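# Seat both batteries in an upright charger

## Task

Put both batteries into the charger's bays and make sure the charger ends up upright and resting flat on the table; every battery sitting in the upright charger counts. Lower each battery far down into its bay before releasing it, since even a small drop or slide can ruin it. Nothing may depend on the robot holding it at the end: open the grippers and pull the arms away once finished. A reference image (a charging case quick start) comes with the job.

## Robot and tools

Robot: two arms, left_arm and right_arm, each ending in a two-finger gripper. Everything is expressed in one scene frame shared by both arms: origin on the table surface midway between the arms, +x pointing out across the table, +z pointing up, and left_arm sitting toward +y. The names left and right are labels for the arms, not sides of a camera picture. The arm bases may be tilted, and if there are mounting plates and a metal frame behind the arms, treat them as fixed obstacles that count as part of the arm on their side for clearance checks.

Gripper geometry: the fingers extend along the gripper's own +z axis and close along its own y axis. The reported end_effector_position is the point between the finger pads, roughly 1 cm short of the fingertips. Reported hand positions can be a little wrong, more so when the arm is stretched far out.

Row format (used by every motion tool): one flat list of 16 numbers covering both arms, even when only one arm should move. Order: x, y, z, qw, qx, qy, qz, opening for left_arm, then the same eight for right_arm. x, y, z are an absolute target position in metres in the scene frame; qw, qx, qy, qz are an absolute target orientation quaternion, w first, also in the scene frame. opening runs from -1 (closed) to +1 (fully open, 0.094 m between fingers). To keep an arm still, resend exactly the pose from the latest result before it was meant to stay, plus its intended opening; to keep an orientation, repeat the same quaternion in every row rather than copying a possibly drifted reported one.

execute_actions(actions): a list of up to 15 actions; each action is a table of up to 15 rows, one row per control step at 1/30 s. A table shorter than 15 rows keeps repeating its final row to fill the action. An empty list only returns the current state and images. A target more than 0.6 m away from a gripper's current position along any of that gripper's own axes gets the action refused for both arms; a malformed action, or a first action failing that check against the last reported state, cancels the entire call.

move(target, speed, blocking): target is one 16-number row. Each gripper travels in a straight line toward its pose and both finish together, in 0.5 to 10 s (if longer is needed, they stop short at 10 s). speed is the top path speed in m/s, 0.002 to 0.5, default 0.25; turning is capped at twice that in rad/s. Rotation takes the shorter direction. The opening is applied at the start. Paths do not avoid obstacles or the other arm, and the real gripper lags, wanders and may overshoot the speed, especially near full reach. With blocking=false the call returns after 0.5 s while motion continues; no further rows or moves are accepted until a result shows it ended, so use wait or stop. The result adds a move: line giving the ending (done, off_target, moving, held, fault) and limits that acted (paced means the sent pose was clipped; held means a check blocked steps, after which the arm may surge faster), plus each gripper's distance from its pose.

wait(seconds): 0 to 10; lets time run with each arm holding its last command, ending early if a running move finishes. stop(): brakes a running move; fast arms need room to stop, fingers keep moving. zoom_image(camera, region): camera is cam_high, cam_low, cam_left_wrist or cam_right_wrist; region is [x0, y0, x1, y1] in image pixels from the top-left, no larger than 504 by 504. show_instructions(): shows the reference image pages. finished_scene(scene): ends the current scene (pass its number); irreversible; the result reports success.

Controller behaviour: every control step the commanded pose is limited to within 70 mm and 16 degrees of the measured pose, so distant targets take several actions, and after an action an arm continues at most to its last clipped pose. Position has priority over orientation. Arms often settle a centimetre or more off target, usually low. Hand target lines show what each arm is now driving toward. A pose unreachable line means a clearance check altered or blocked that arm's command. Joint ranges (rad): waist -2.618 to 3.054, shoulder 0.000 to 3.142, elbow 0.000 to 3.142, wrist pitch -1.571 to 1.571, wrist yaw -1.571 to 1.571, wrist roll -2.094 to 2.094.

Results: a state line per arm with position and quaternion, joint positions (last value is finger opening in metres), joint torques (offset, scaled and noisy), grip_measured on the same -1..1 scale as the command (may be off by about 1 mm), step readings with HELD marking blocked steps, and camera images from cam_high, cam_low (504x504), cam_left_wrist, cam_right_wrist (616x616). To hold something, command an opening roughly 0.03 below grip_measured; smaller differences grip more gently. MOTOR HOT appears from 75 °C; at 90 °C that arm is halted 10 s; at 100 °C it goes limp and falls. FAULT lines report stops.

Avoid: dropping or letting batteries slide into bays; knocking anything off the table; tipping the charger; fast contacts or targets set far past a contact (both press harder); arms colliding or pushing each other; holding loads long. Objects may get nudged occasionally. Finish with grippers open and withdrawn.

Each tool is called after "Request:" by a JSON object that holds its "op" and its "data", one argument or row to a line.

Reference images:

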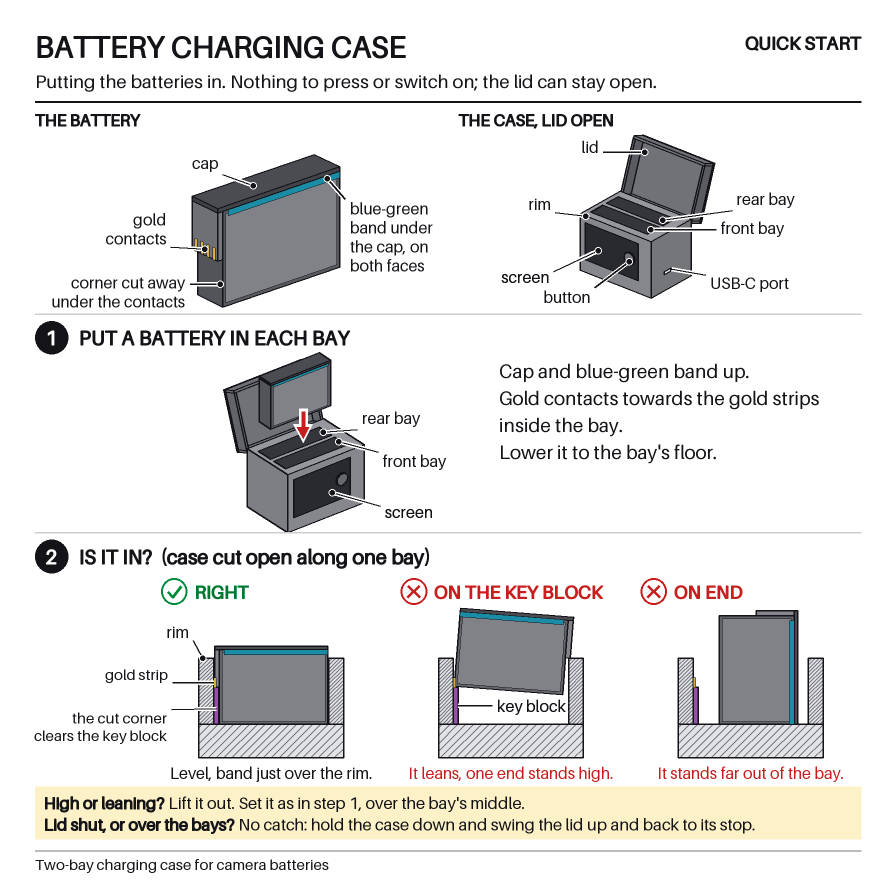

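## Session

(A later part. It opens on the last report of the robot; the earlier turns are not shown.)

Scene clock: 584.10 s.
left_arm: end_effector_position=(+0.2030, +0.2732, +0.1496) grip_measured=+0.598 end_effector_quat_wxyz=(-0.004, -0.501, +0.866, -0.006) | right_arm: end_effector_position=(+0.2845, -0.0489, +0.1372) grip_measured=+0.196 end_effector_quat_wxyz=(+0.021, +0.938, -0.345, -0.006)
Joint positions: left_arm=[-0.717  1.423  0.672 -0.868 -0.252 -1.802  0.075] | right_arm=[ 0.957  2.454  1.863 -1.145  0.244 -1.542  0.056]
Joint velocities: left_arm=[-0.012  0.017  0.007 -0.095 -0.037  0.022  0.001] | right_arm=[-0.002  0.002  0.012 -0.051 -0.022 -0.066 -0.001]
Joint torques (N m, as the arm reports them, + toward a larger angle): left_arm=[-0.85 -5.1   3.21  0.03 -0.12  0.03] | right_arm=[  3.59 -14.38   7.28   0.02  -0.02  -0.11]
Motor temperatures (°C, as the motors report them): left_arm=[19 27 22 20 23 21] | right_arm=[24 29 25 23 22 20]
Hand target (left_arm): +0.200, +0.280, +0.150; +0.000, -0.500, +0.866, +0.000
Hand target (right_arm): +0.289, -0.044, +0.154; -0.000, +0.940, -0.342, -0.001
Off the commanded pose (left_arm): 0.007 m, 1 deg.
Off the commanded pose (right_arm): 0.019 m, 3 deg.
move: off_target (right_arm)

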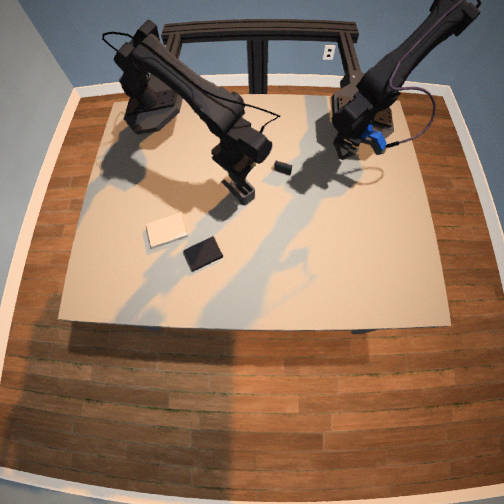

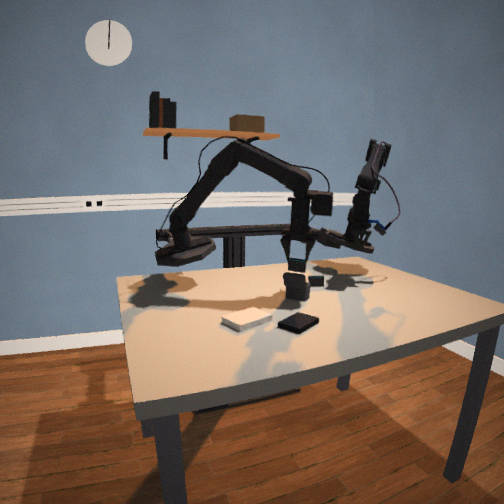

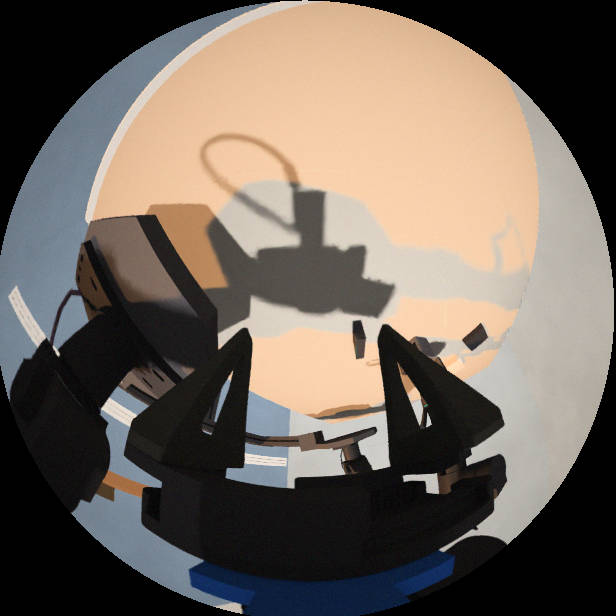

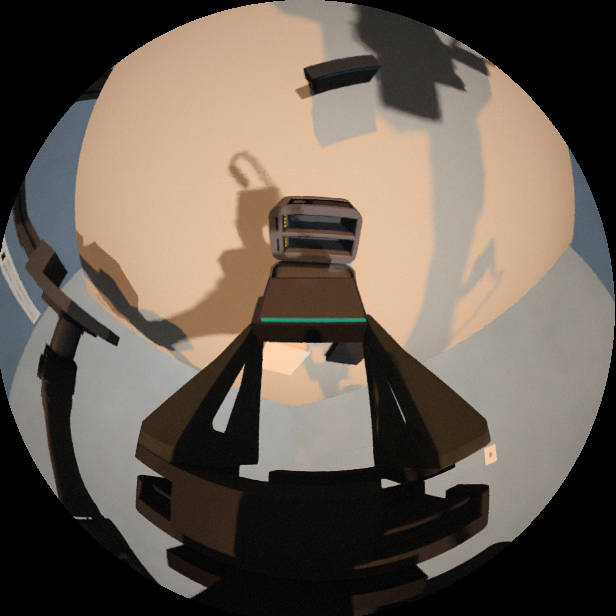

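Request:
{"op": "move", "data": {
  "target": [0.20,0.28,0.15,0,-0.5,0.866,0,0.6, 0.275,-0.040,0.15,0,-0.9304,0.3665,0,0.17],
  "speed": 0.05
}}

Request:
{"op": "move", "data": {
  "target": [0.20,0.28,0.15,0,-0.5,0.866,0,0.6, 0.275,-0.040,0.098,0,-0.9304,0.3665,0,0.17],
  "speed": 0.04
}}

Request:
{"op": "zoom_image", "data": {
  "camera": "cam_right_wrist",
  "region": [220,200,410,350]
}}

Request:
{"op": "zoom_image", "data": {
  "camera": "cam_low",
  "region": [250,230,350,310]
}}

Scene clock: 601.80 s.
left_arm: end_effector_position=(+0.2030, +0.2732, +0.1496) grip_measured=+0.598 end_effector_quat_wxyz=(-0.004, -0.501, +0.866, -0.006) | right_arm: end_effector_position=(+0.2760, -0.0472, +0.1351) grip_measured=+0.196 end_effector_quat_wxyz=(+0.022, +0.931, -0.366, -0.004)
Joint positions: left_arm=[-0.717  1.423  0.672 -0.868 -0.252 -1.802  0.075] | right_arm=[ 0.974  2.442  1.826 -1.123  0.244 -1.481  0.056]
Joint velocities: left_arm=[-0.017 -0.012  0.007 -0.007  0.007 -0.007 -0.001] | right_arm=[-0.012 -0.002 -0.012 -0.007  0.022 -0.066 -0.   ]
Joint torques (N m, as the arm reports them, + toward a larger angle): left_arm=[-0.79 -5.17  3.15  0.04 -0.09  0.06] | right_arm=[  4.69 -14.26   5.44   0.18  -0.05   0.1 ]
Motor temperatures (°C, as the motors report them): left_arm=[19 27 22 19 23 21] | right_arm=[24 31 24 22 22 20]
Hand target (left_arm): +0.200, +0.280, +0.150; +0.000, -0.500, +0.866, +0.000
Hand target (right_arm): +0.275, -0.040, +0.150; +0.000, +0.930, -0.366, +0.000
Off the commanded pose (left_arm): 0.007 m, 1 deg.
Off the commanded pose (right_arm): 0.017 m, 3 deg.
move: off_target (right_arm)

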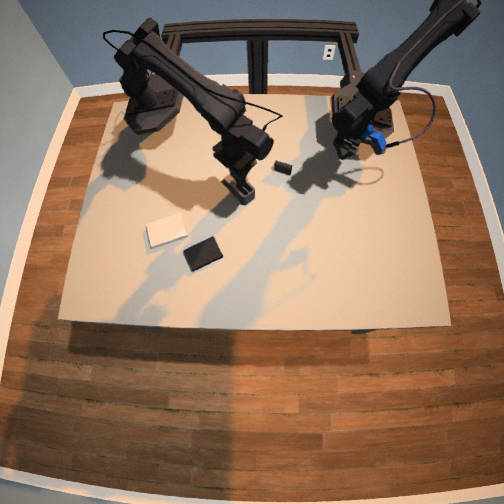

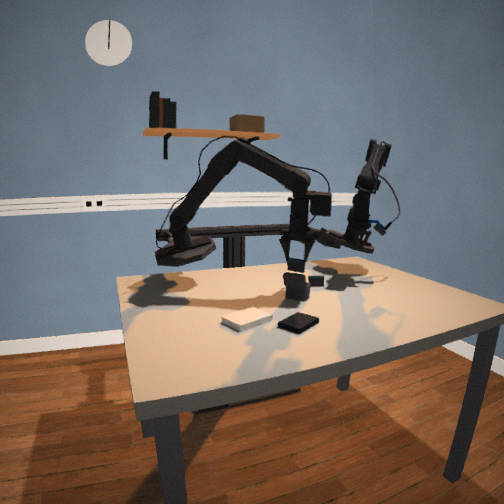

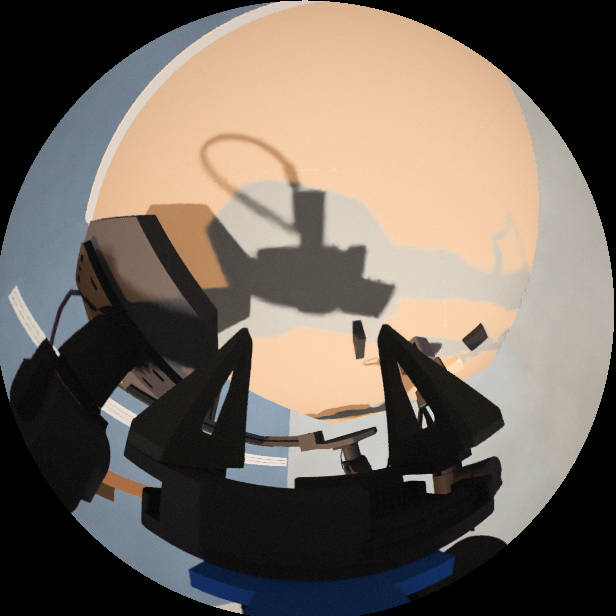

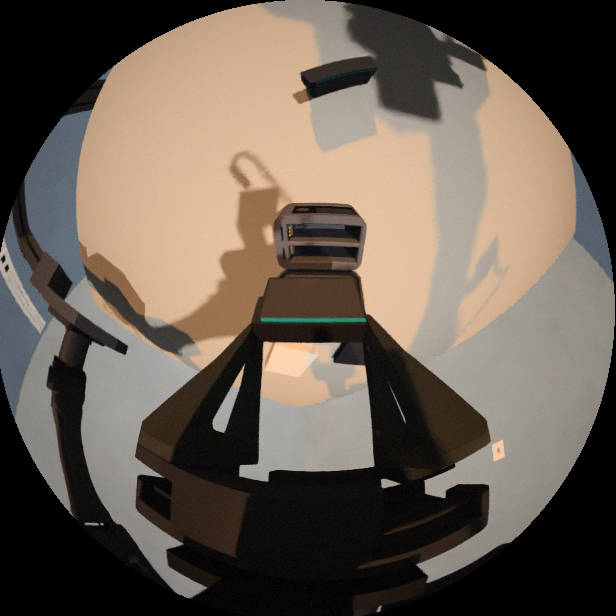

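Scene clock: 603.20 s.
left_arm: end_effector_position=(+0.2030, +0.2732, +0.1496) grip_measured=+0.598 end_effector_quat_wxyz=(-0.004, -0.501, +0.866, -0.006) | right_arm: end_effector_position=(+0.2741, -0.0414, +0.0983) grip_measured=+0.196 end_effector_quat_wxyz=(+0.005, +0.930, -0.369, +0.001)
Joint positions: left_arm=[-0.717  1.423  0.672 -0.868 -0.252 -1.802  0.075] | right_arm=[ 0.965  2.469  1.721 -0.953  0.246 -1.491  0.056]
Joint velocities: left_arm=[-0.002 -0.002 -0.007 -0.037  0.022  0.081  0.   ] | right_arm=[ 0.017  0.002 -0.012  0.037 -0.037 -0.007 -0.001]
Joint torques (N m, as the arm reports them, + toward a larger angle): left_arm=[-0.81 -5.17  3.2   0.02 -0.09  0.06] | right_arm=[  2.94 -11.84   5.31   0.25  -0.01  -0.1 ]
Motor temperatures (°C, as the motors report them): left_arm=[19 27 22 19 23 21] | right_arm=[24 31 24 22 22 20]
Hand target (left_arm): +0.200, +0.280, +0.150; +0.000, -0.500, +0.866, +0.000
Hand target (right_arm): +0.275, -0.040, +0.098; -0.000, +0.930, -0.366, +0.000
Off the commanded pose (left_arm): 0.007 m, 1 deg.
Off the commanded pose (right_arm): 0.002 m, 1 deg.
move: done

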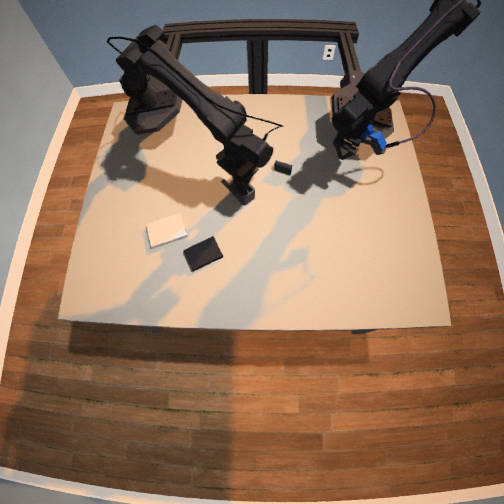

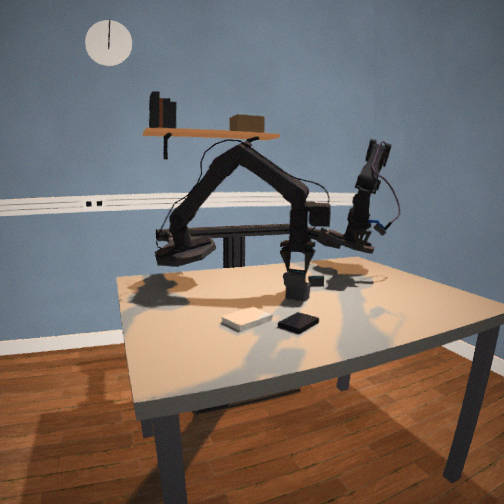

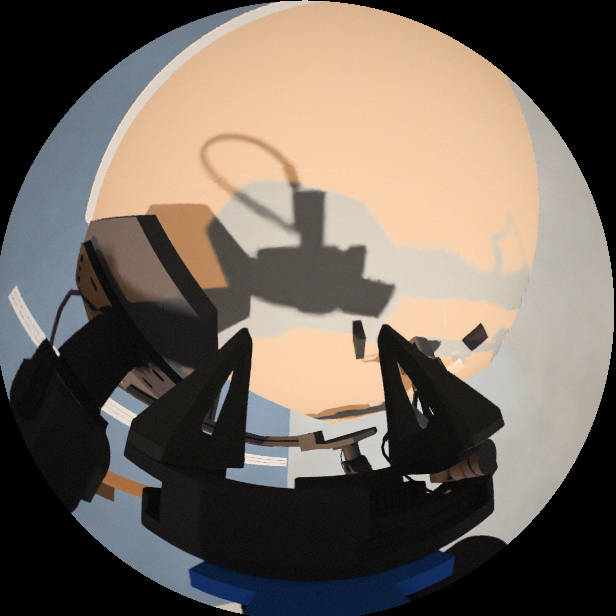

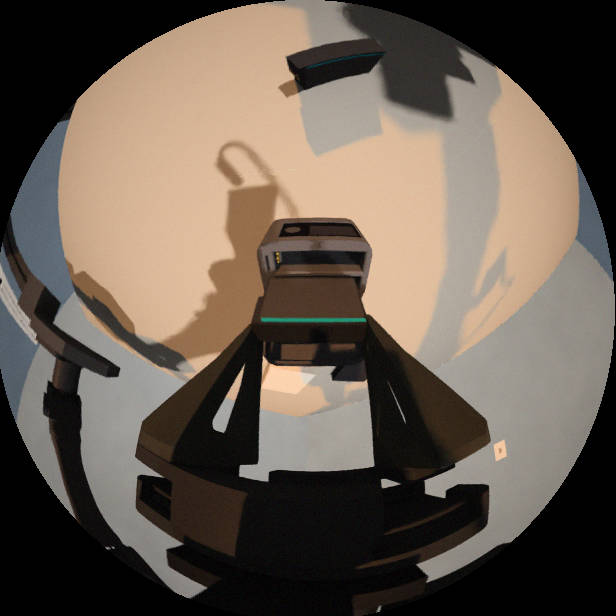

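Region (220, 200, 410, 350) of cam_right_wrist's 616x616 image, scaled by 2.653, with more detail than that image has; it fills the top 398 rows of this view, and the rest is white.

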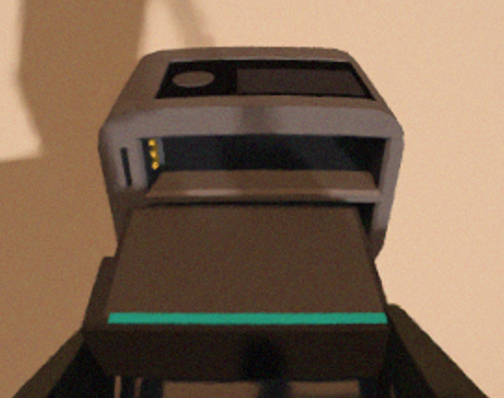

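Region (250, 230, 350, 310) of cam_low's 504x504 image, scaled by 5.040, with more detail than that image has; it fills the top 403 rows of this view, and the rest is white.

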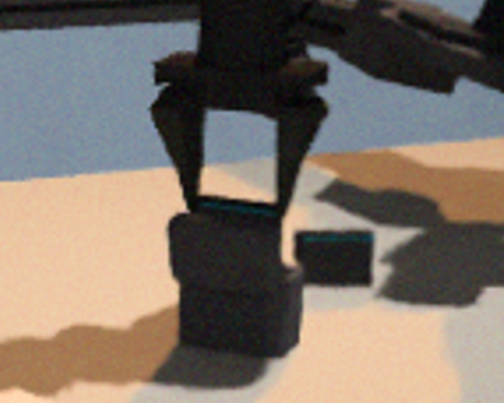

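Request:
{"op": "move", "data": {
  "target": [0.20,0.28,0.15,0,-0.5,0.866,0,0.6, 0.2805,-0.0396,0.135,0,-0.9304,0.3665,0,0.17],
  "speed": 0.05
}}

Request:
{"op": "move", "data": {
  "target": [0.20,0.28,0.15,0,-0.5,0.866,0,0.6, 0.2805,-0.0396,0.095,0,-0.9304,0.3665,0,0.17],
  "speed": 0.04
}}

Request:
{"op": "zoom_image", "data": {
  "camera": "cam_right_wrist",
  "region": [220,200,410,350]
}}

Scene clock: 624.83 s.
left_arm: end_effector_position=(+0.2030, +0.2732, +0.1496) grip_measured=+0.598 end_effector_quat_wxyz=(-0.004, -0.501, +0.866, -0.006) | right_arm: end_effector_position=(+0.2734, -0.0475, +0.1111) grip_measured=+0.196 end_effector_quat_wxyz=(+0.025, +0.931, -0.364, -0.005)
Joint positions: left_arm=[-0.717  1.423  0.672 -0.868 -0.252 -1.802  0.075] | right_arm=[ 0.965  2.469  1.775 -1.049  0.246 -1.492  0.056]
Joint velocities: left_arm=[ 0.002 -0.017  0.002  0.037 -0.037 -0.037 -0.001] | right_arm=[-0.007 -0.012  0.007 -0.037  0.022  0.007  0.001]
Joint torques (N m, as the arm reports them, + toward a larger angle): left_arm=[-0.85 -5.13  3.3   0.04 -0.11  0.04] | right_arm=[  4.06 -14.36   9.35  -0.15  -0.06   0.01]
Motor temperatures (°C, as the motors report them): left_arm=[19 27 22 19 23 21] | right_arm=[24 30 24 22 22 20]
Hand target (left_arm): +0.200, +0.280, +0.150; +0.000, -0.500, +0.866, +0.000
Hand target (right_arm): +0.280, -0.040, +0.135; -0.000, +0.930, -0.366, +0.000
Off the commanded pose (left_arm): 0.007 m, 1 deg.
Off the commanded pose (right_arm): 0.026 m, 3 deg.
move: off_target (right_arm)

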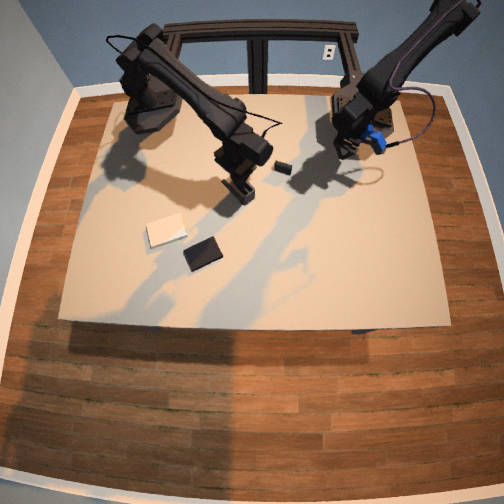

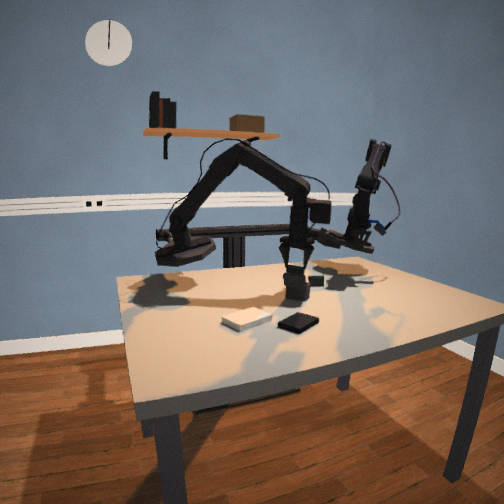

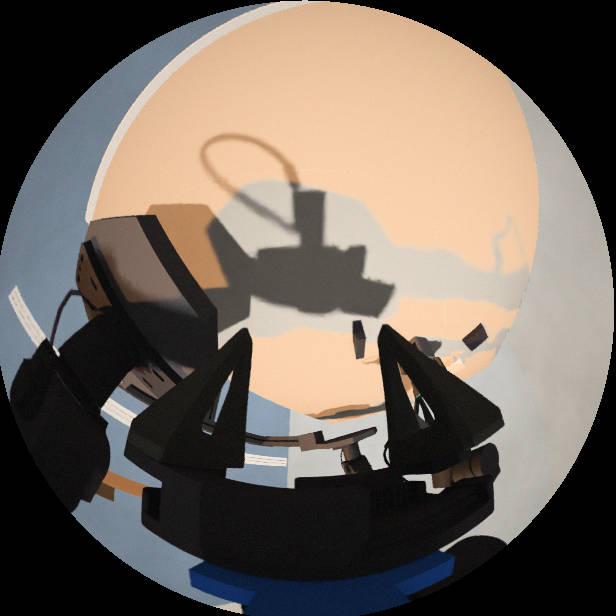

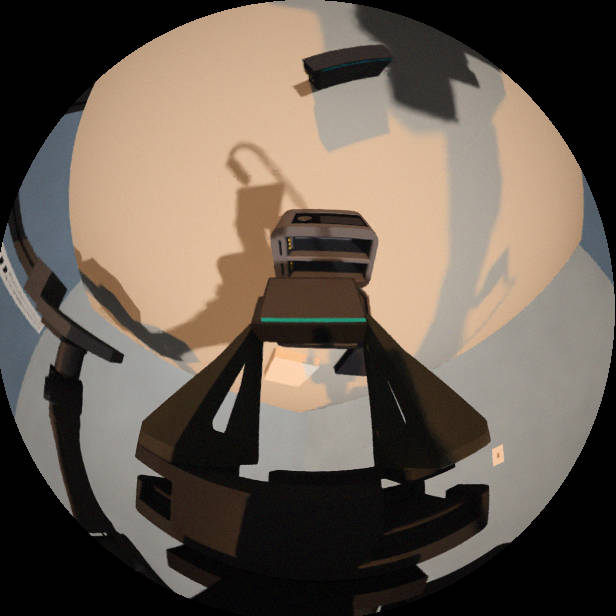

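Scene clock: 625.90 s.
left_arm: end_effector_position=(+0.2030, +0.2732, +0.1496) grip_measured=+0.598 end_effector_quat_wxyz=(-0.004, -0.501, +0.866, -0.006) | right_arm: end_effector_position=(+0.2797, -0.0412, +0.0945) grip_measured=+0.196 end_effector_quat_wxyz=(+0.006, +0.929, -0.369, +0.000)
Joint positions: left_arm=[-0.717  1.423  0.672 -0.868 -0.252 -1.802  0.075] | right_arm=[ 0.954  2.488  1.744 -0.956  0.247 -1.502  0.056]
Joint velocities: left_arm=[-0.012 -0.017  0.002  0.007  0.022  0.022  0.001] | right_arm=[ 0.007 -0.022 -0.002 -0.037 -0.037 -0.051 -0.   ]
Joint torques (N m, as the arm reports them, + toward a larger angle): left_arm=[-0.79 -5.07  3.27  0.04 -0.09  0.03] | right_arm=[  3.16 -11.99   5.2    0.28  -0.04  -0.14]
Motor temperatures (°C, as the motors report them): left_arm=[19 27 22 19 23 21] | right_arm=[24 30 24 22 22 20]
Hand target (left_arm): +0.200, +0.280, +0.150; +0.000, -0.500, +0.866, +0.000
Hand target (right_arm): +0.280, -0.040, +0.095; +0.000, +0.930, -0.367, +0.000
Off the commanded pose (left_arm): 0.007 m, 1 deg.
Off the commanded pose (right_arm): 0.002 m, 1 deg.
move: done

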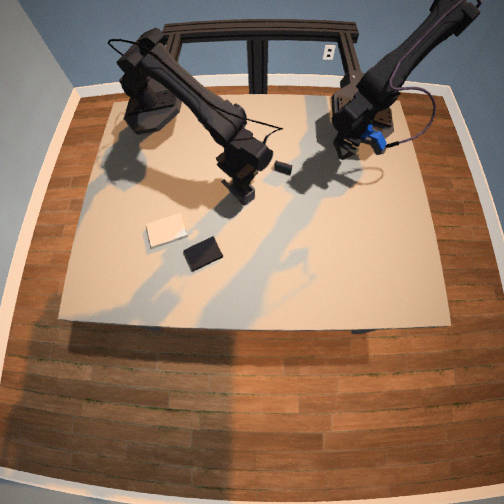

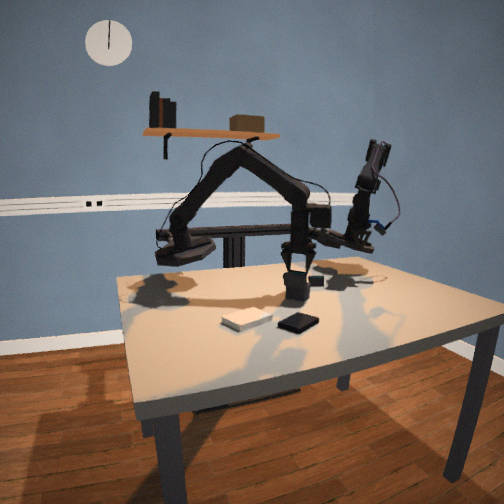

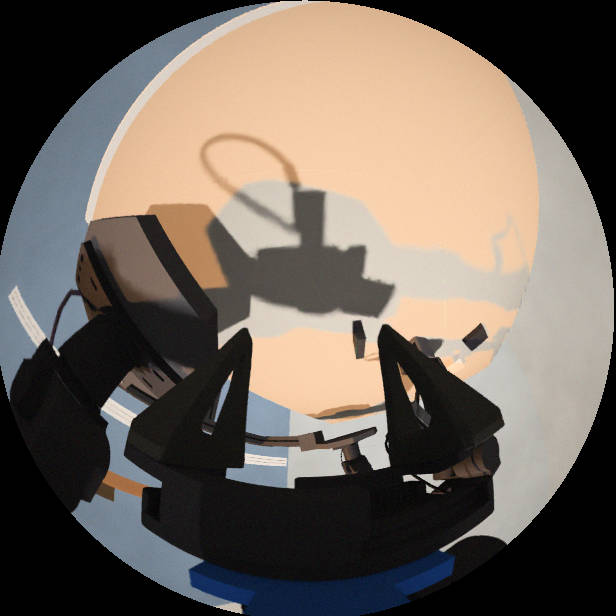

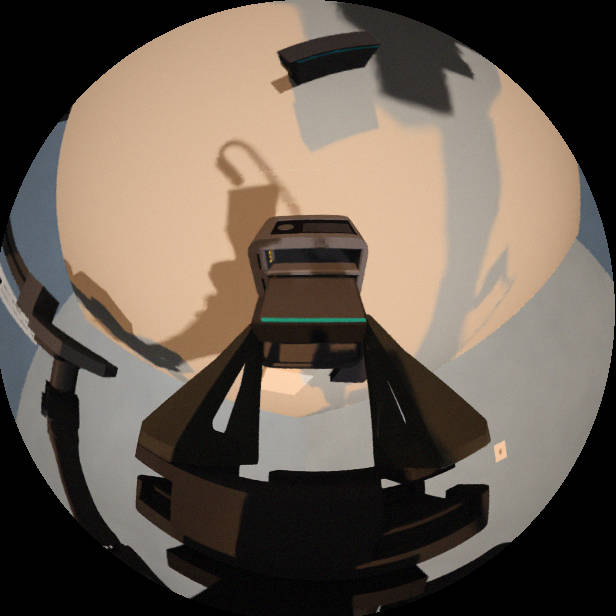

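Region (220, 200, 410, 350) of cam_right_wrist's 616x616 image, scaled by 2.653, with more detail than that image has; it fills the top 398 rows of this view, and the rest is white.

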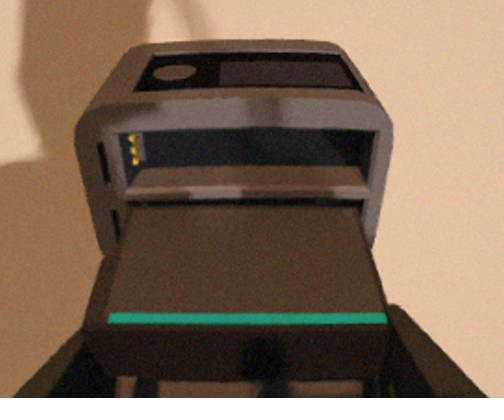

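Request:
{"op": "move", "data": {
  "target": [0.20,0.28,0.15,0,-0.5,0.866,0,0.6, 0.2815,-0.0405,0.080,0,-0.9304,0.3665,0,0.17],
  "speed": 0.01
}}

Request:
{"op": "zoom_image", "data": {
  "camera": "cam_right_wrist",
  "region": [220,200,410,350]
}}

Scene clock: 632.93 s.
left_arm: end_effector_position=(+0.2030, +0.2732, +0.1496) grip_measured=+0.598 end_effector_quat_wxyz=(-0.004, -0.501, +0.866, -0.006) | right_arm: end_effector_position=(+0.2822, -0.0394, +0.0910) grip_measured=+0.196 end_effector_quat_wxyz=(+0.001, +0.930, -0.366, +0.003)
Joint positions: left_arm=[-0.717  1.423  0.672 -0.868 -0.252 -1.802  0.075] | right_arm=[ 0.951  2.495  1.741 -0.935  0.25  -1.513  0.056]
Joint velocities: left_arm=[ 0.012 -0.012 -0.002  0.037 -0.051  0.037  0.   ] | right_arm=[-0.017 -0.002 -0.002  0.007 -0.007 -0.022 -0.002]
Joint torques (N m, as the arm reports them, + toward a larger angle): left_arm=[-0.86 -5.13  3.21  0.04 -0.09  0.05] | right_arm=[  2.3  -10.83   3.57   0.55  -0.08  -0.11]
Motor temperatures (°C, as the motors report them): left_arm=[19 27 22 19 23 21] | right_arm=[24 30 24 22 22 20]
Hand target (left_arm): +0.200, +0.280, +0.150; +0.000, -0.500, +0.866, +0.000
Hand target (right_arm): +0.281, -0.041, +0.080; +0.000, +0.930, -0.366, -0.000
Off the commanded pose (left_arm): 0.007 m, 1 deg.
Off the commanded pose (right_arm): 0.011 m, 0 deg.
move: off_target (right_arm)

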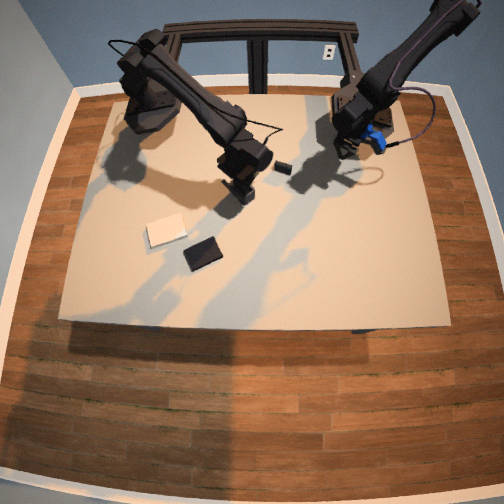

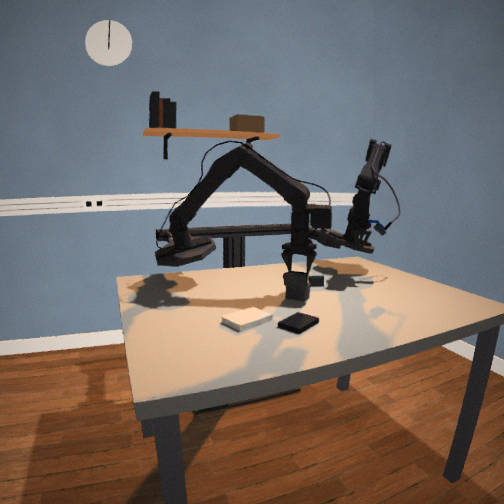

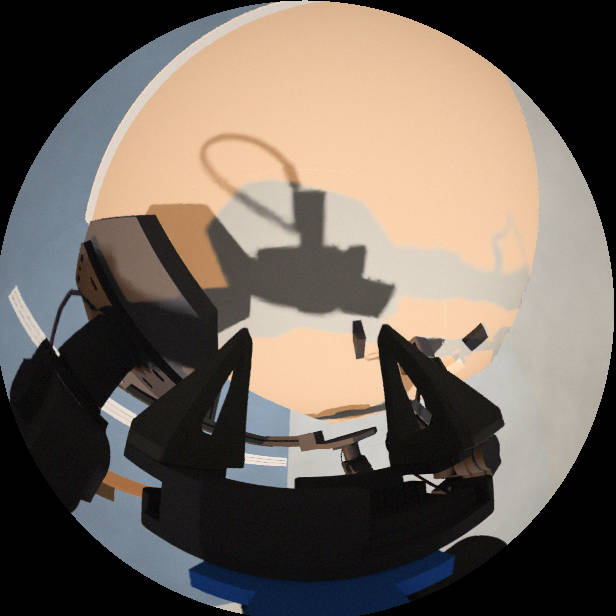

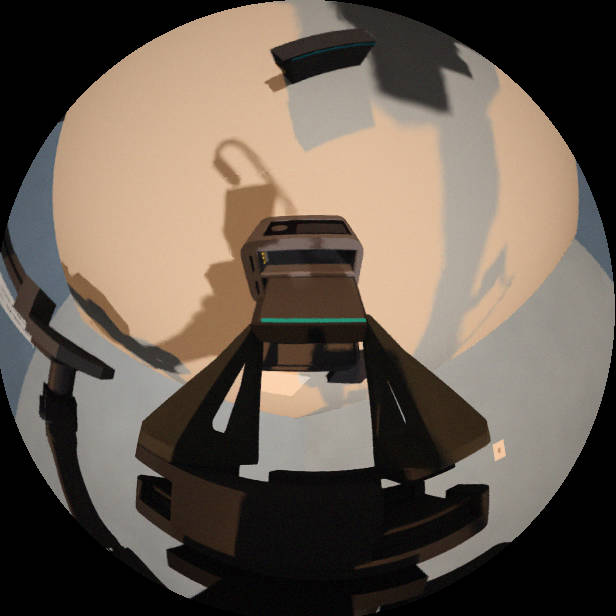

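Region (220, 200, 410, 350) of cam_right_wrist's 616x616 image, scaled by 2.653, with more detail than that image has; it fills the top 398 rows of this view, and the rest is white.

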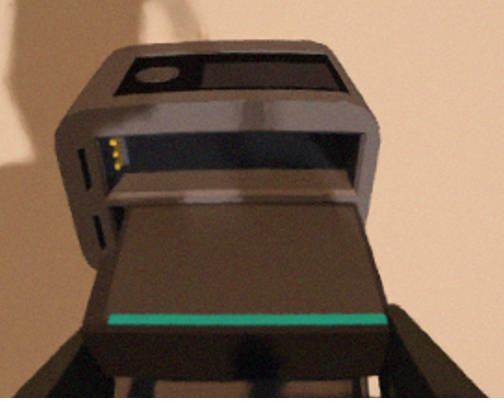

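Request:
{"op": "move", "data": {
  "target": [0.20,0.28,0.15,0,-0.5,0.866,0,0.6, 0.2812,-0.0402,0.125,0,-0.9304,0.3665,0,0.17],
  "speed": 0.05
}}

Request:
{"op": "move", "data": {
  "target": [0.20,0.28,0.15,0,-0.5,0.866,0,0.6, 0.2812,-0.0402,0.094,0,-0.9304,0.3665,0,0.17],
  "speed": 0.04
}}

Request:
{"op": "zoom_image", "data": {
  "camera": "cam_right_wrist",
  "region": [220,200,410,350]
}}

Scene clock: 641.23 s.
left_arm: end_effector_position=(+0.2030, +0.2732, +0.1496) grip_measured=+0.598 end_effector_quat_wxyz=(-0.004, -0.501, +0.866, -0.006) | right_arm: end_effector_position=(+0.2762, -0.0505, +0.1009) grip_measured=+0.196 end_effector_quat_wxyz=(+0.025, +0.931, -0.364, -0.004)
Joint positions: left_arm=[-0.717  1.423  0.672 -0.868 -0.252 -1.802  0.075] | right_arm=[ 0.951  2.478  1.754 -1.015  0.25  -1.506  0.056]
Joint velocities: left_arm=[-0.012 -0.007 -0.002 -0.095 -0.051 -0.007  0.   ] | right_arm=[-0.007  0.007  0.007 -0.154  0.051  0.007  0.   ]
Joint torques (N m, as the arm reports them, + toward a larger angle): left_arm=[-0.76 -5.05  3.17  0.04 -0.12  0.03] | right_arm=[  4.62 -14.41   9.25  -0.11  -0.06   0.03]
Motor temperatures (°C, as the motors report them): left_arm=[19 27 22 19 23 21] | right_arm=[24 30 24 22 22 20]
Hand target (left_arm): +0.200, +0.280, +0.150; +0.000, -0.500, +0.866, +0.000
Hand target (right_arm): +0.281, -0.040, +0.125; -0.000, +0.930, -0.366, -0.000
Off the commanded pose (left_arm): 0.007 m, 1 deg.
Off the commanded pose (right_arm): 0.027 m, 3 deg.
move: off_target (right_arm)

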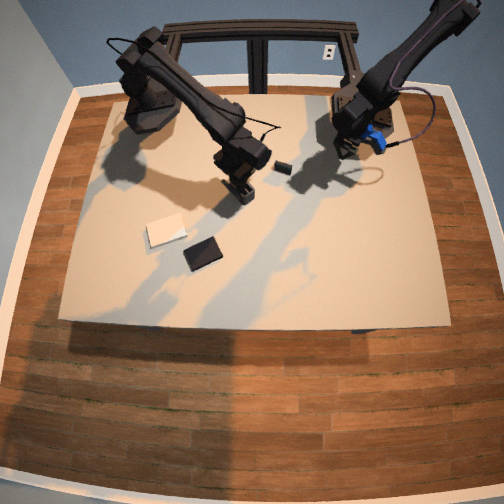

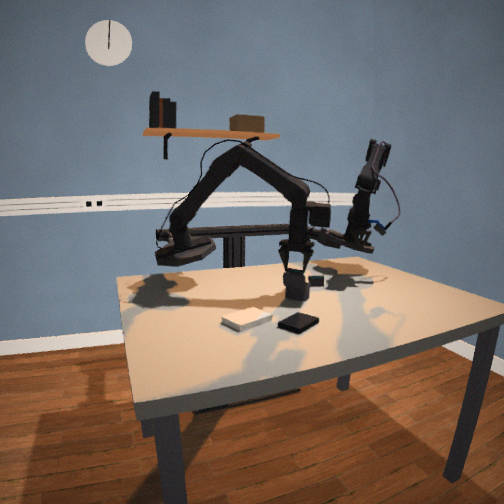

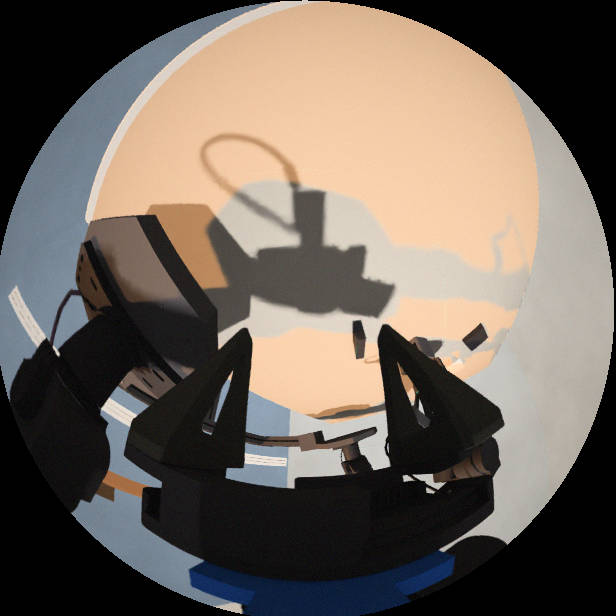

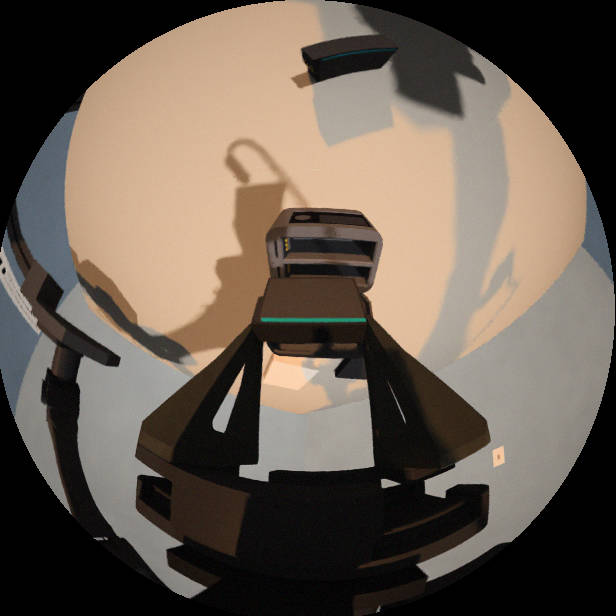

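Scene clock: 642.53 s.
left_arm: end_effector_position=(+0.2030, +0.2732, +0.1496) grip_measured=+0.598 end_effector_quat_wxyz=(-0.004, -0.501, +0.866, -0.006) | right_arm: end_effector_position=(+0.2813, -0.0418, +0.0938) grip_measured=+0.196 end_effector_quat_wxyz=(+0.006, +0.929, -0.369, +0.002)
Joint positions: left_arm=[-0.717  1.423  0.672 -0.868 -0.252 -1.802  0.075] | right_arm=[ 0.951  2.489  1.742 -0.951  0.251 -1.506  0.056]
Joint velocities: left_arm=[-0.002 -0.017 -0.027  0.051  0.037  0.007 -0.001] | right_arm=[-0.002 -0.002 -0.012 -0.037 -0.007  0.051  0.   ]
Joint torques (N m, as the arm reports them, + toward a larger angle): left_arm=[-0.73 -5.21  3.25  0.05 -0.08  0.04] | right_arm=[  3.21 -12.07   5.26   0.25  -0.06  -0.09]
Motor temperatures (°C, as the motors report them): left_arm=[19 27 22 19 23 21] | right_arm=[24 30 24 22 22 20]
Hand target (left_arm): +0.200, +0.280, +0.150; +0.000, -0.500, +0.866, +0.000
Hand target (right_arm): +0.281, -0.040, +0.094; +0.000, +0.930, -0.366, +0.000
Off the commanded pose (left_arm): 0.007 m, 1 deg.
Off the commanded pose (right_arm): 0.002 m, 1 deg.
move: done

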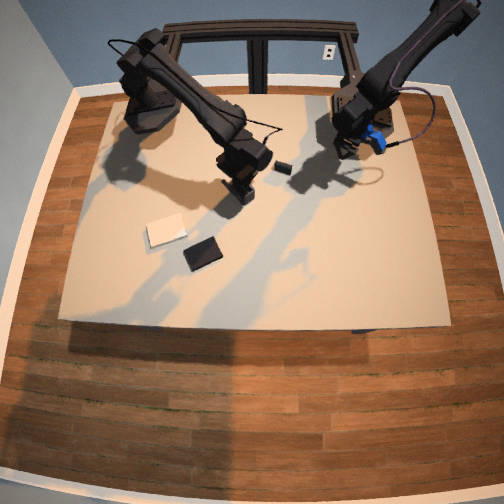

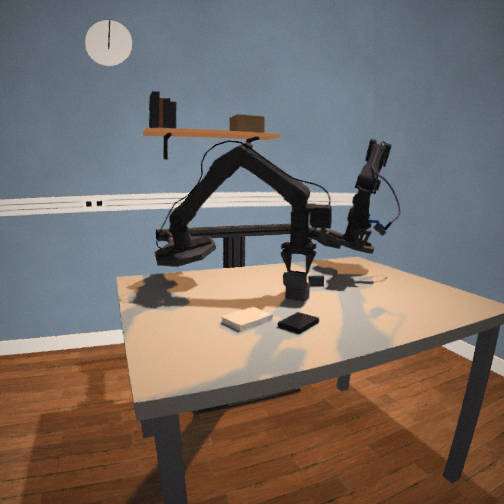

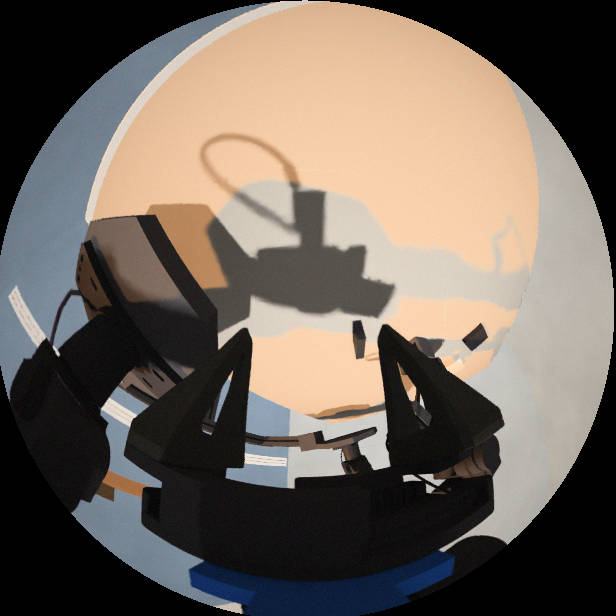

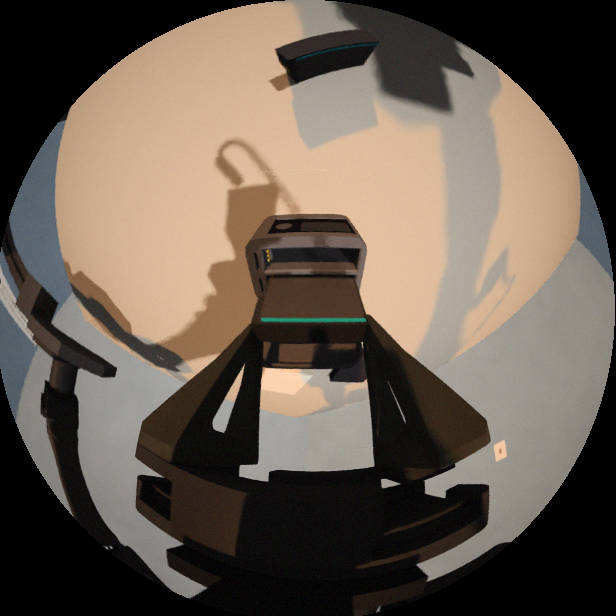

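Region (220, 200, 410, 350) of cam_right_wrist's 616x616 image, scaled by 2.653, with more detail than that image has; it fills the top 398 rows of this view, and the rest is white.

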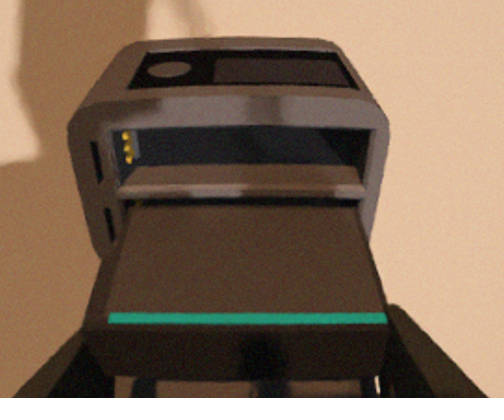

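Request:
{"op": "execute_actions", "data": {
  "actions": []
}}

Scene clock: 661.60 s.
left_arm: end_effector_position=(+0.2030, +0.2732, +0.1496) grip_measured=+0.598 end_effector_quat_wxyz=(-0.004, -0.501, +0.866, -0.006) | right_arm: end_effector_position=(+0.2813, -0.0418, +0.0938) grip_measured=+0.196 end_effector_quat_wxyz=(+0.006, +0.929, -0.369, +0.002)
Joint positions: left_arm=[-0.717  1.423  0.672 -0.868 -0.252 -1.802  0.075] | right_arm=[ 0.951  2.489  1.742 -0.951  0.251 -1.506  0.056]
Joint velocities: left_arm=[-0.002  0.002 -0.007 -0.051 -0.051  0.022 -0.001] | right_arm=[-0.012 -0.012 -0.017  0.051 -0.051 -0.051 -0.001]
Joint torques (N m, as the arm reports them, + toward a larger angle): left_arm=[-0.72 -5.04  3.28  0.06 -0.09  0.04] | right_arm=[  3.22 -11.94   5.3    0.23  -0.03  -0.11]
Motor temperatures (°C, as the motors report them): left_arm=[19 27 22 19 23 21] | right_arm=[24 30 24 22 22 20]
Hand target (left_arm): +0.200, +0.280, +0.150; +0.000, -0.500, +0.866, +0.000
Hand target (right_arm): +0.281, -0.040, +0.094; +0.000, +0.930, -0.366, +0.000
Off the commanded pose (left_arm): 0.007 m, 1 deg.
Off the commanded pose (right_arm): 0.002 m, 1 deg.

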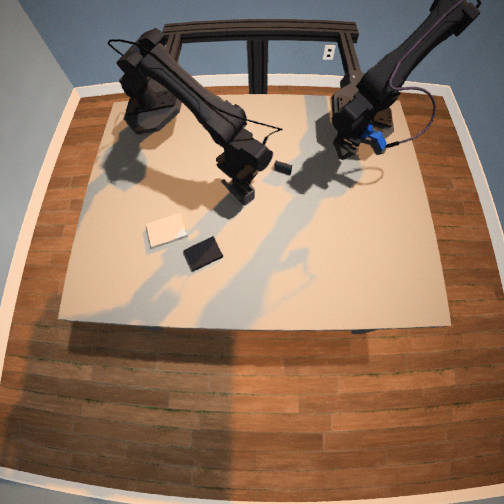

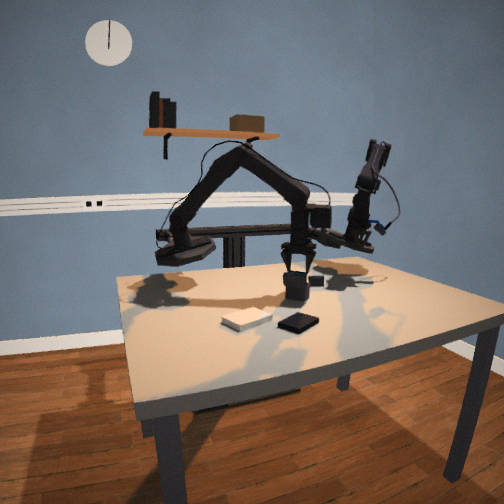

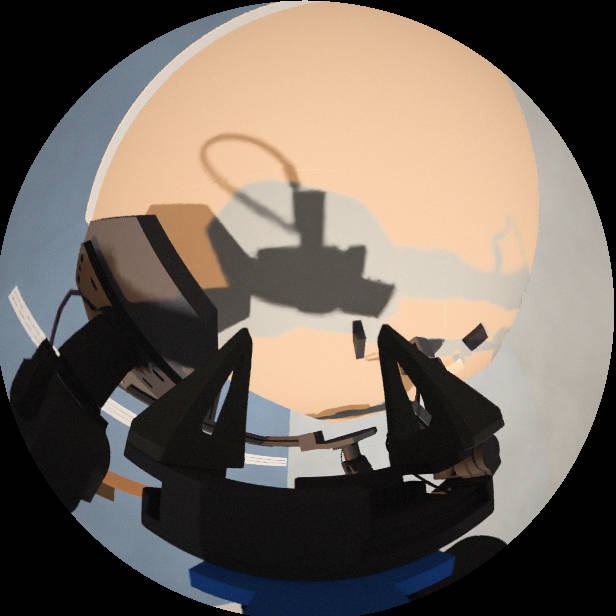

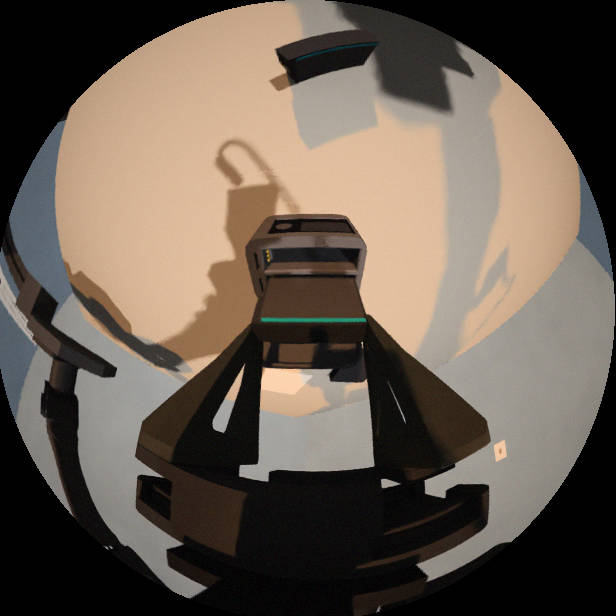

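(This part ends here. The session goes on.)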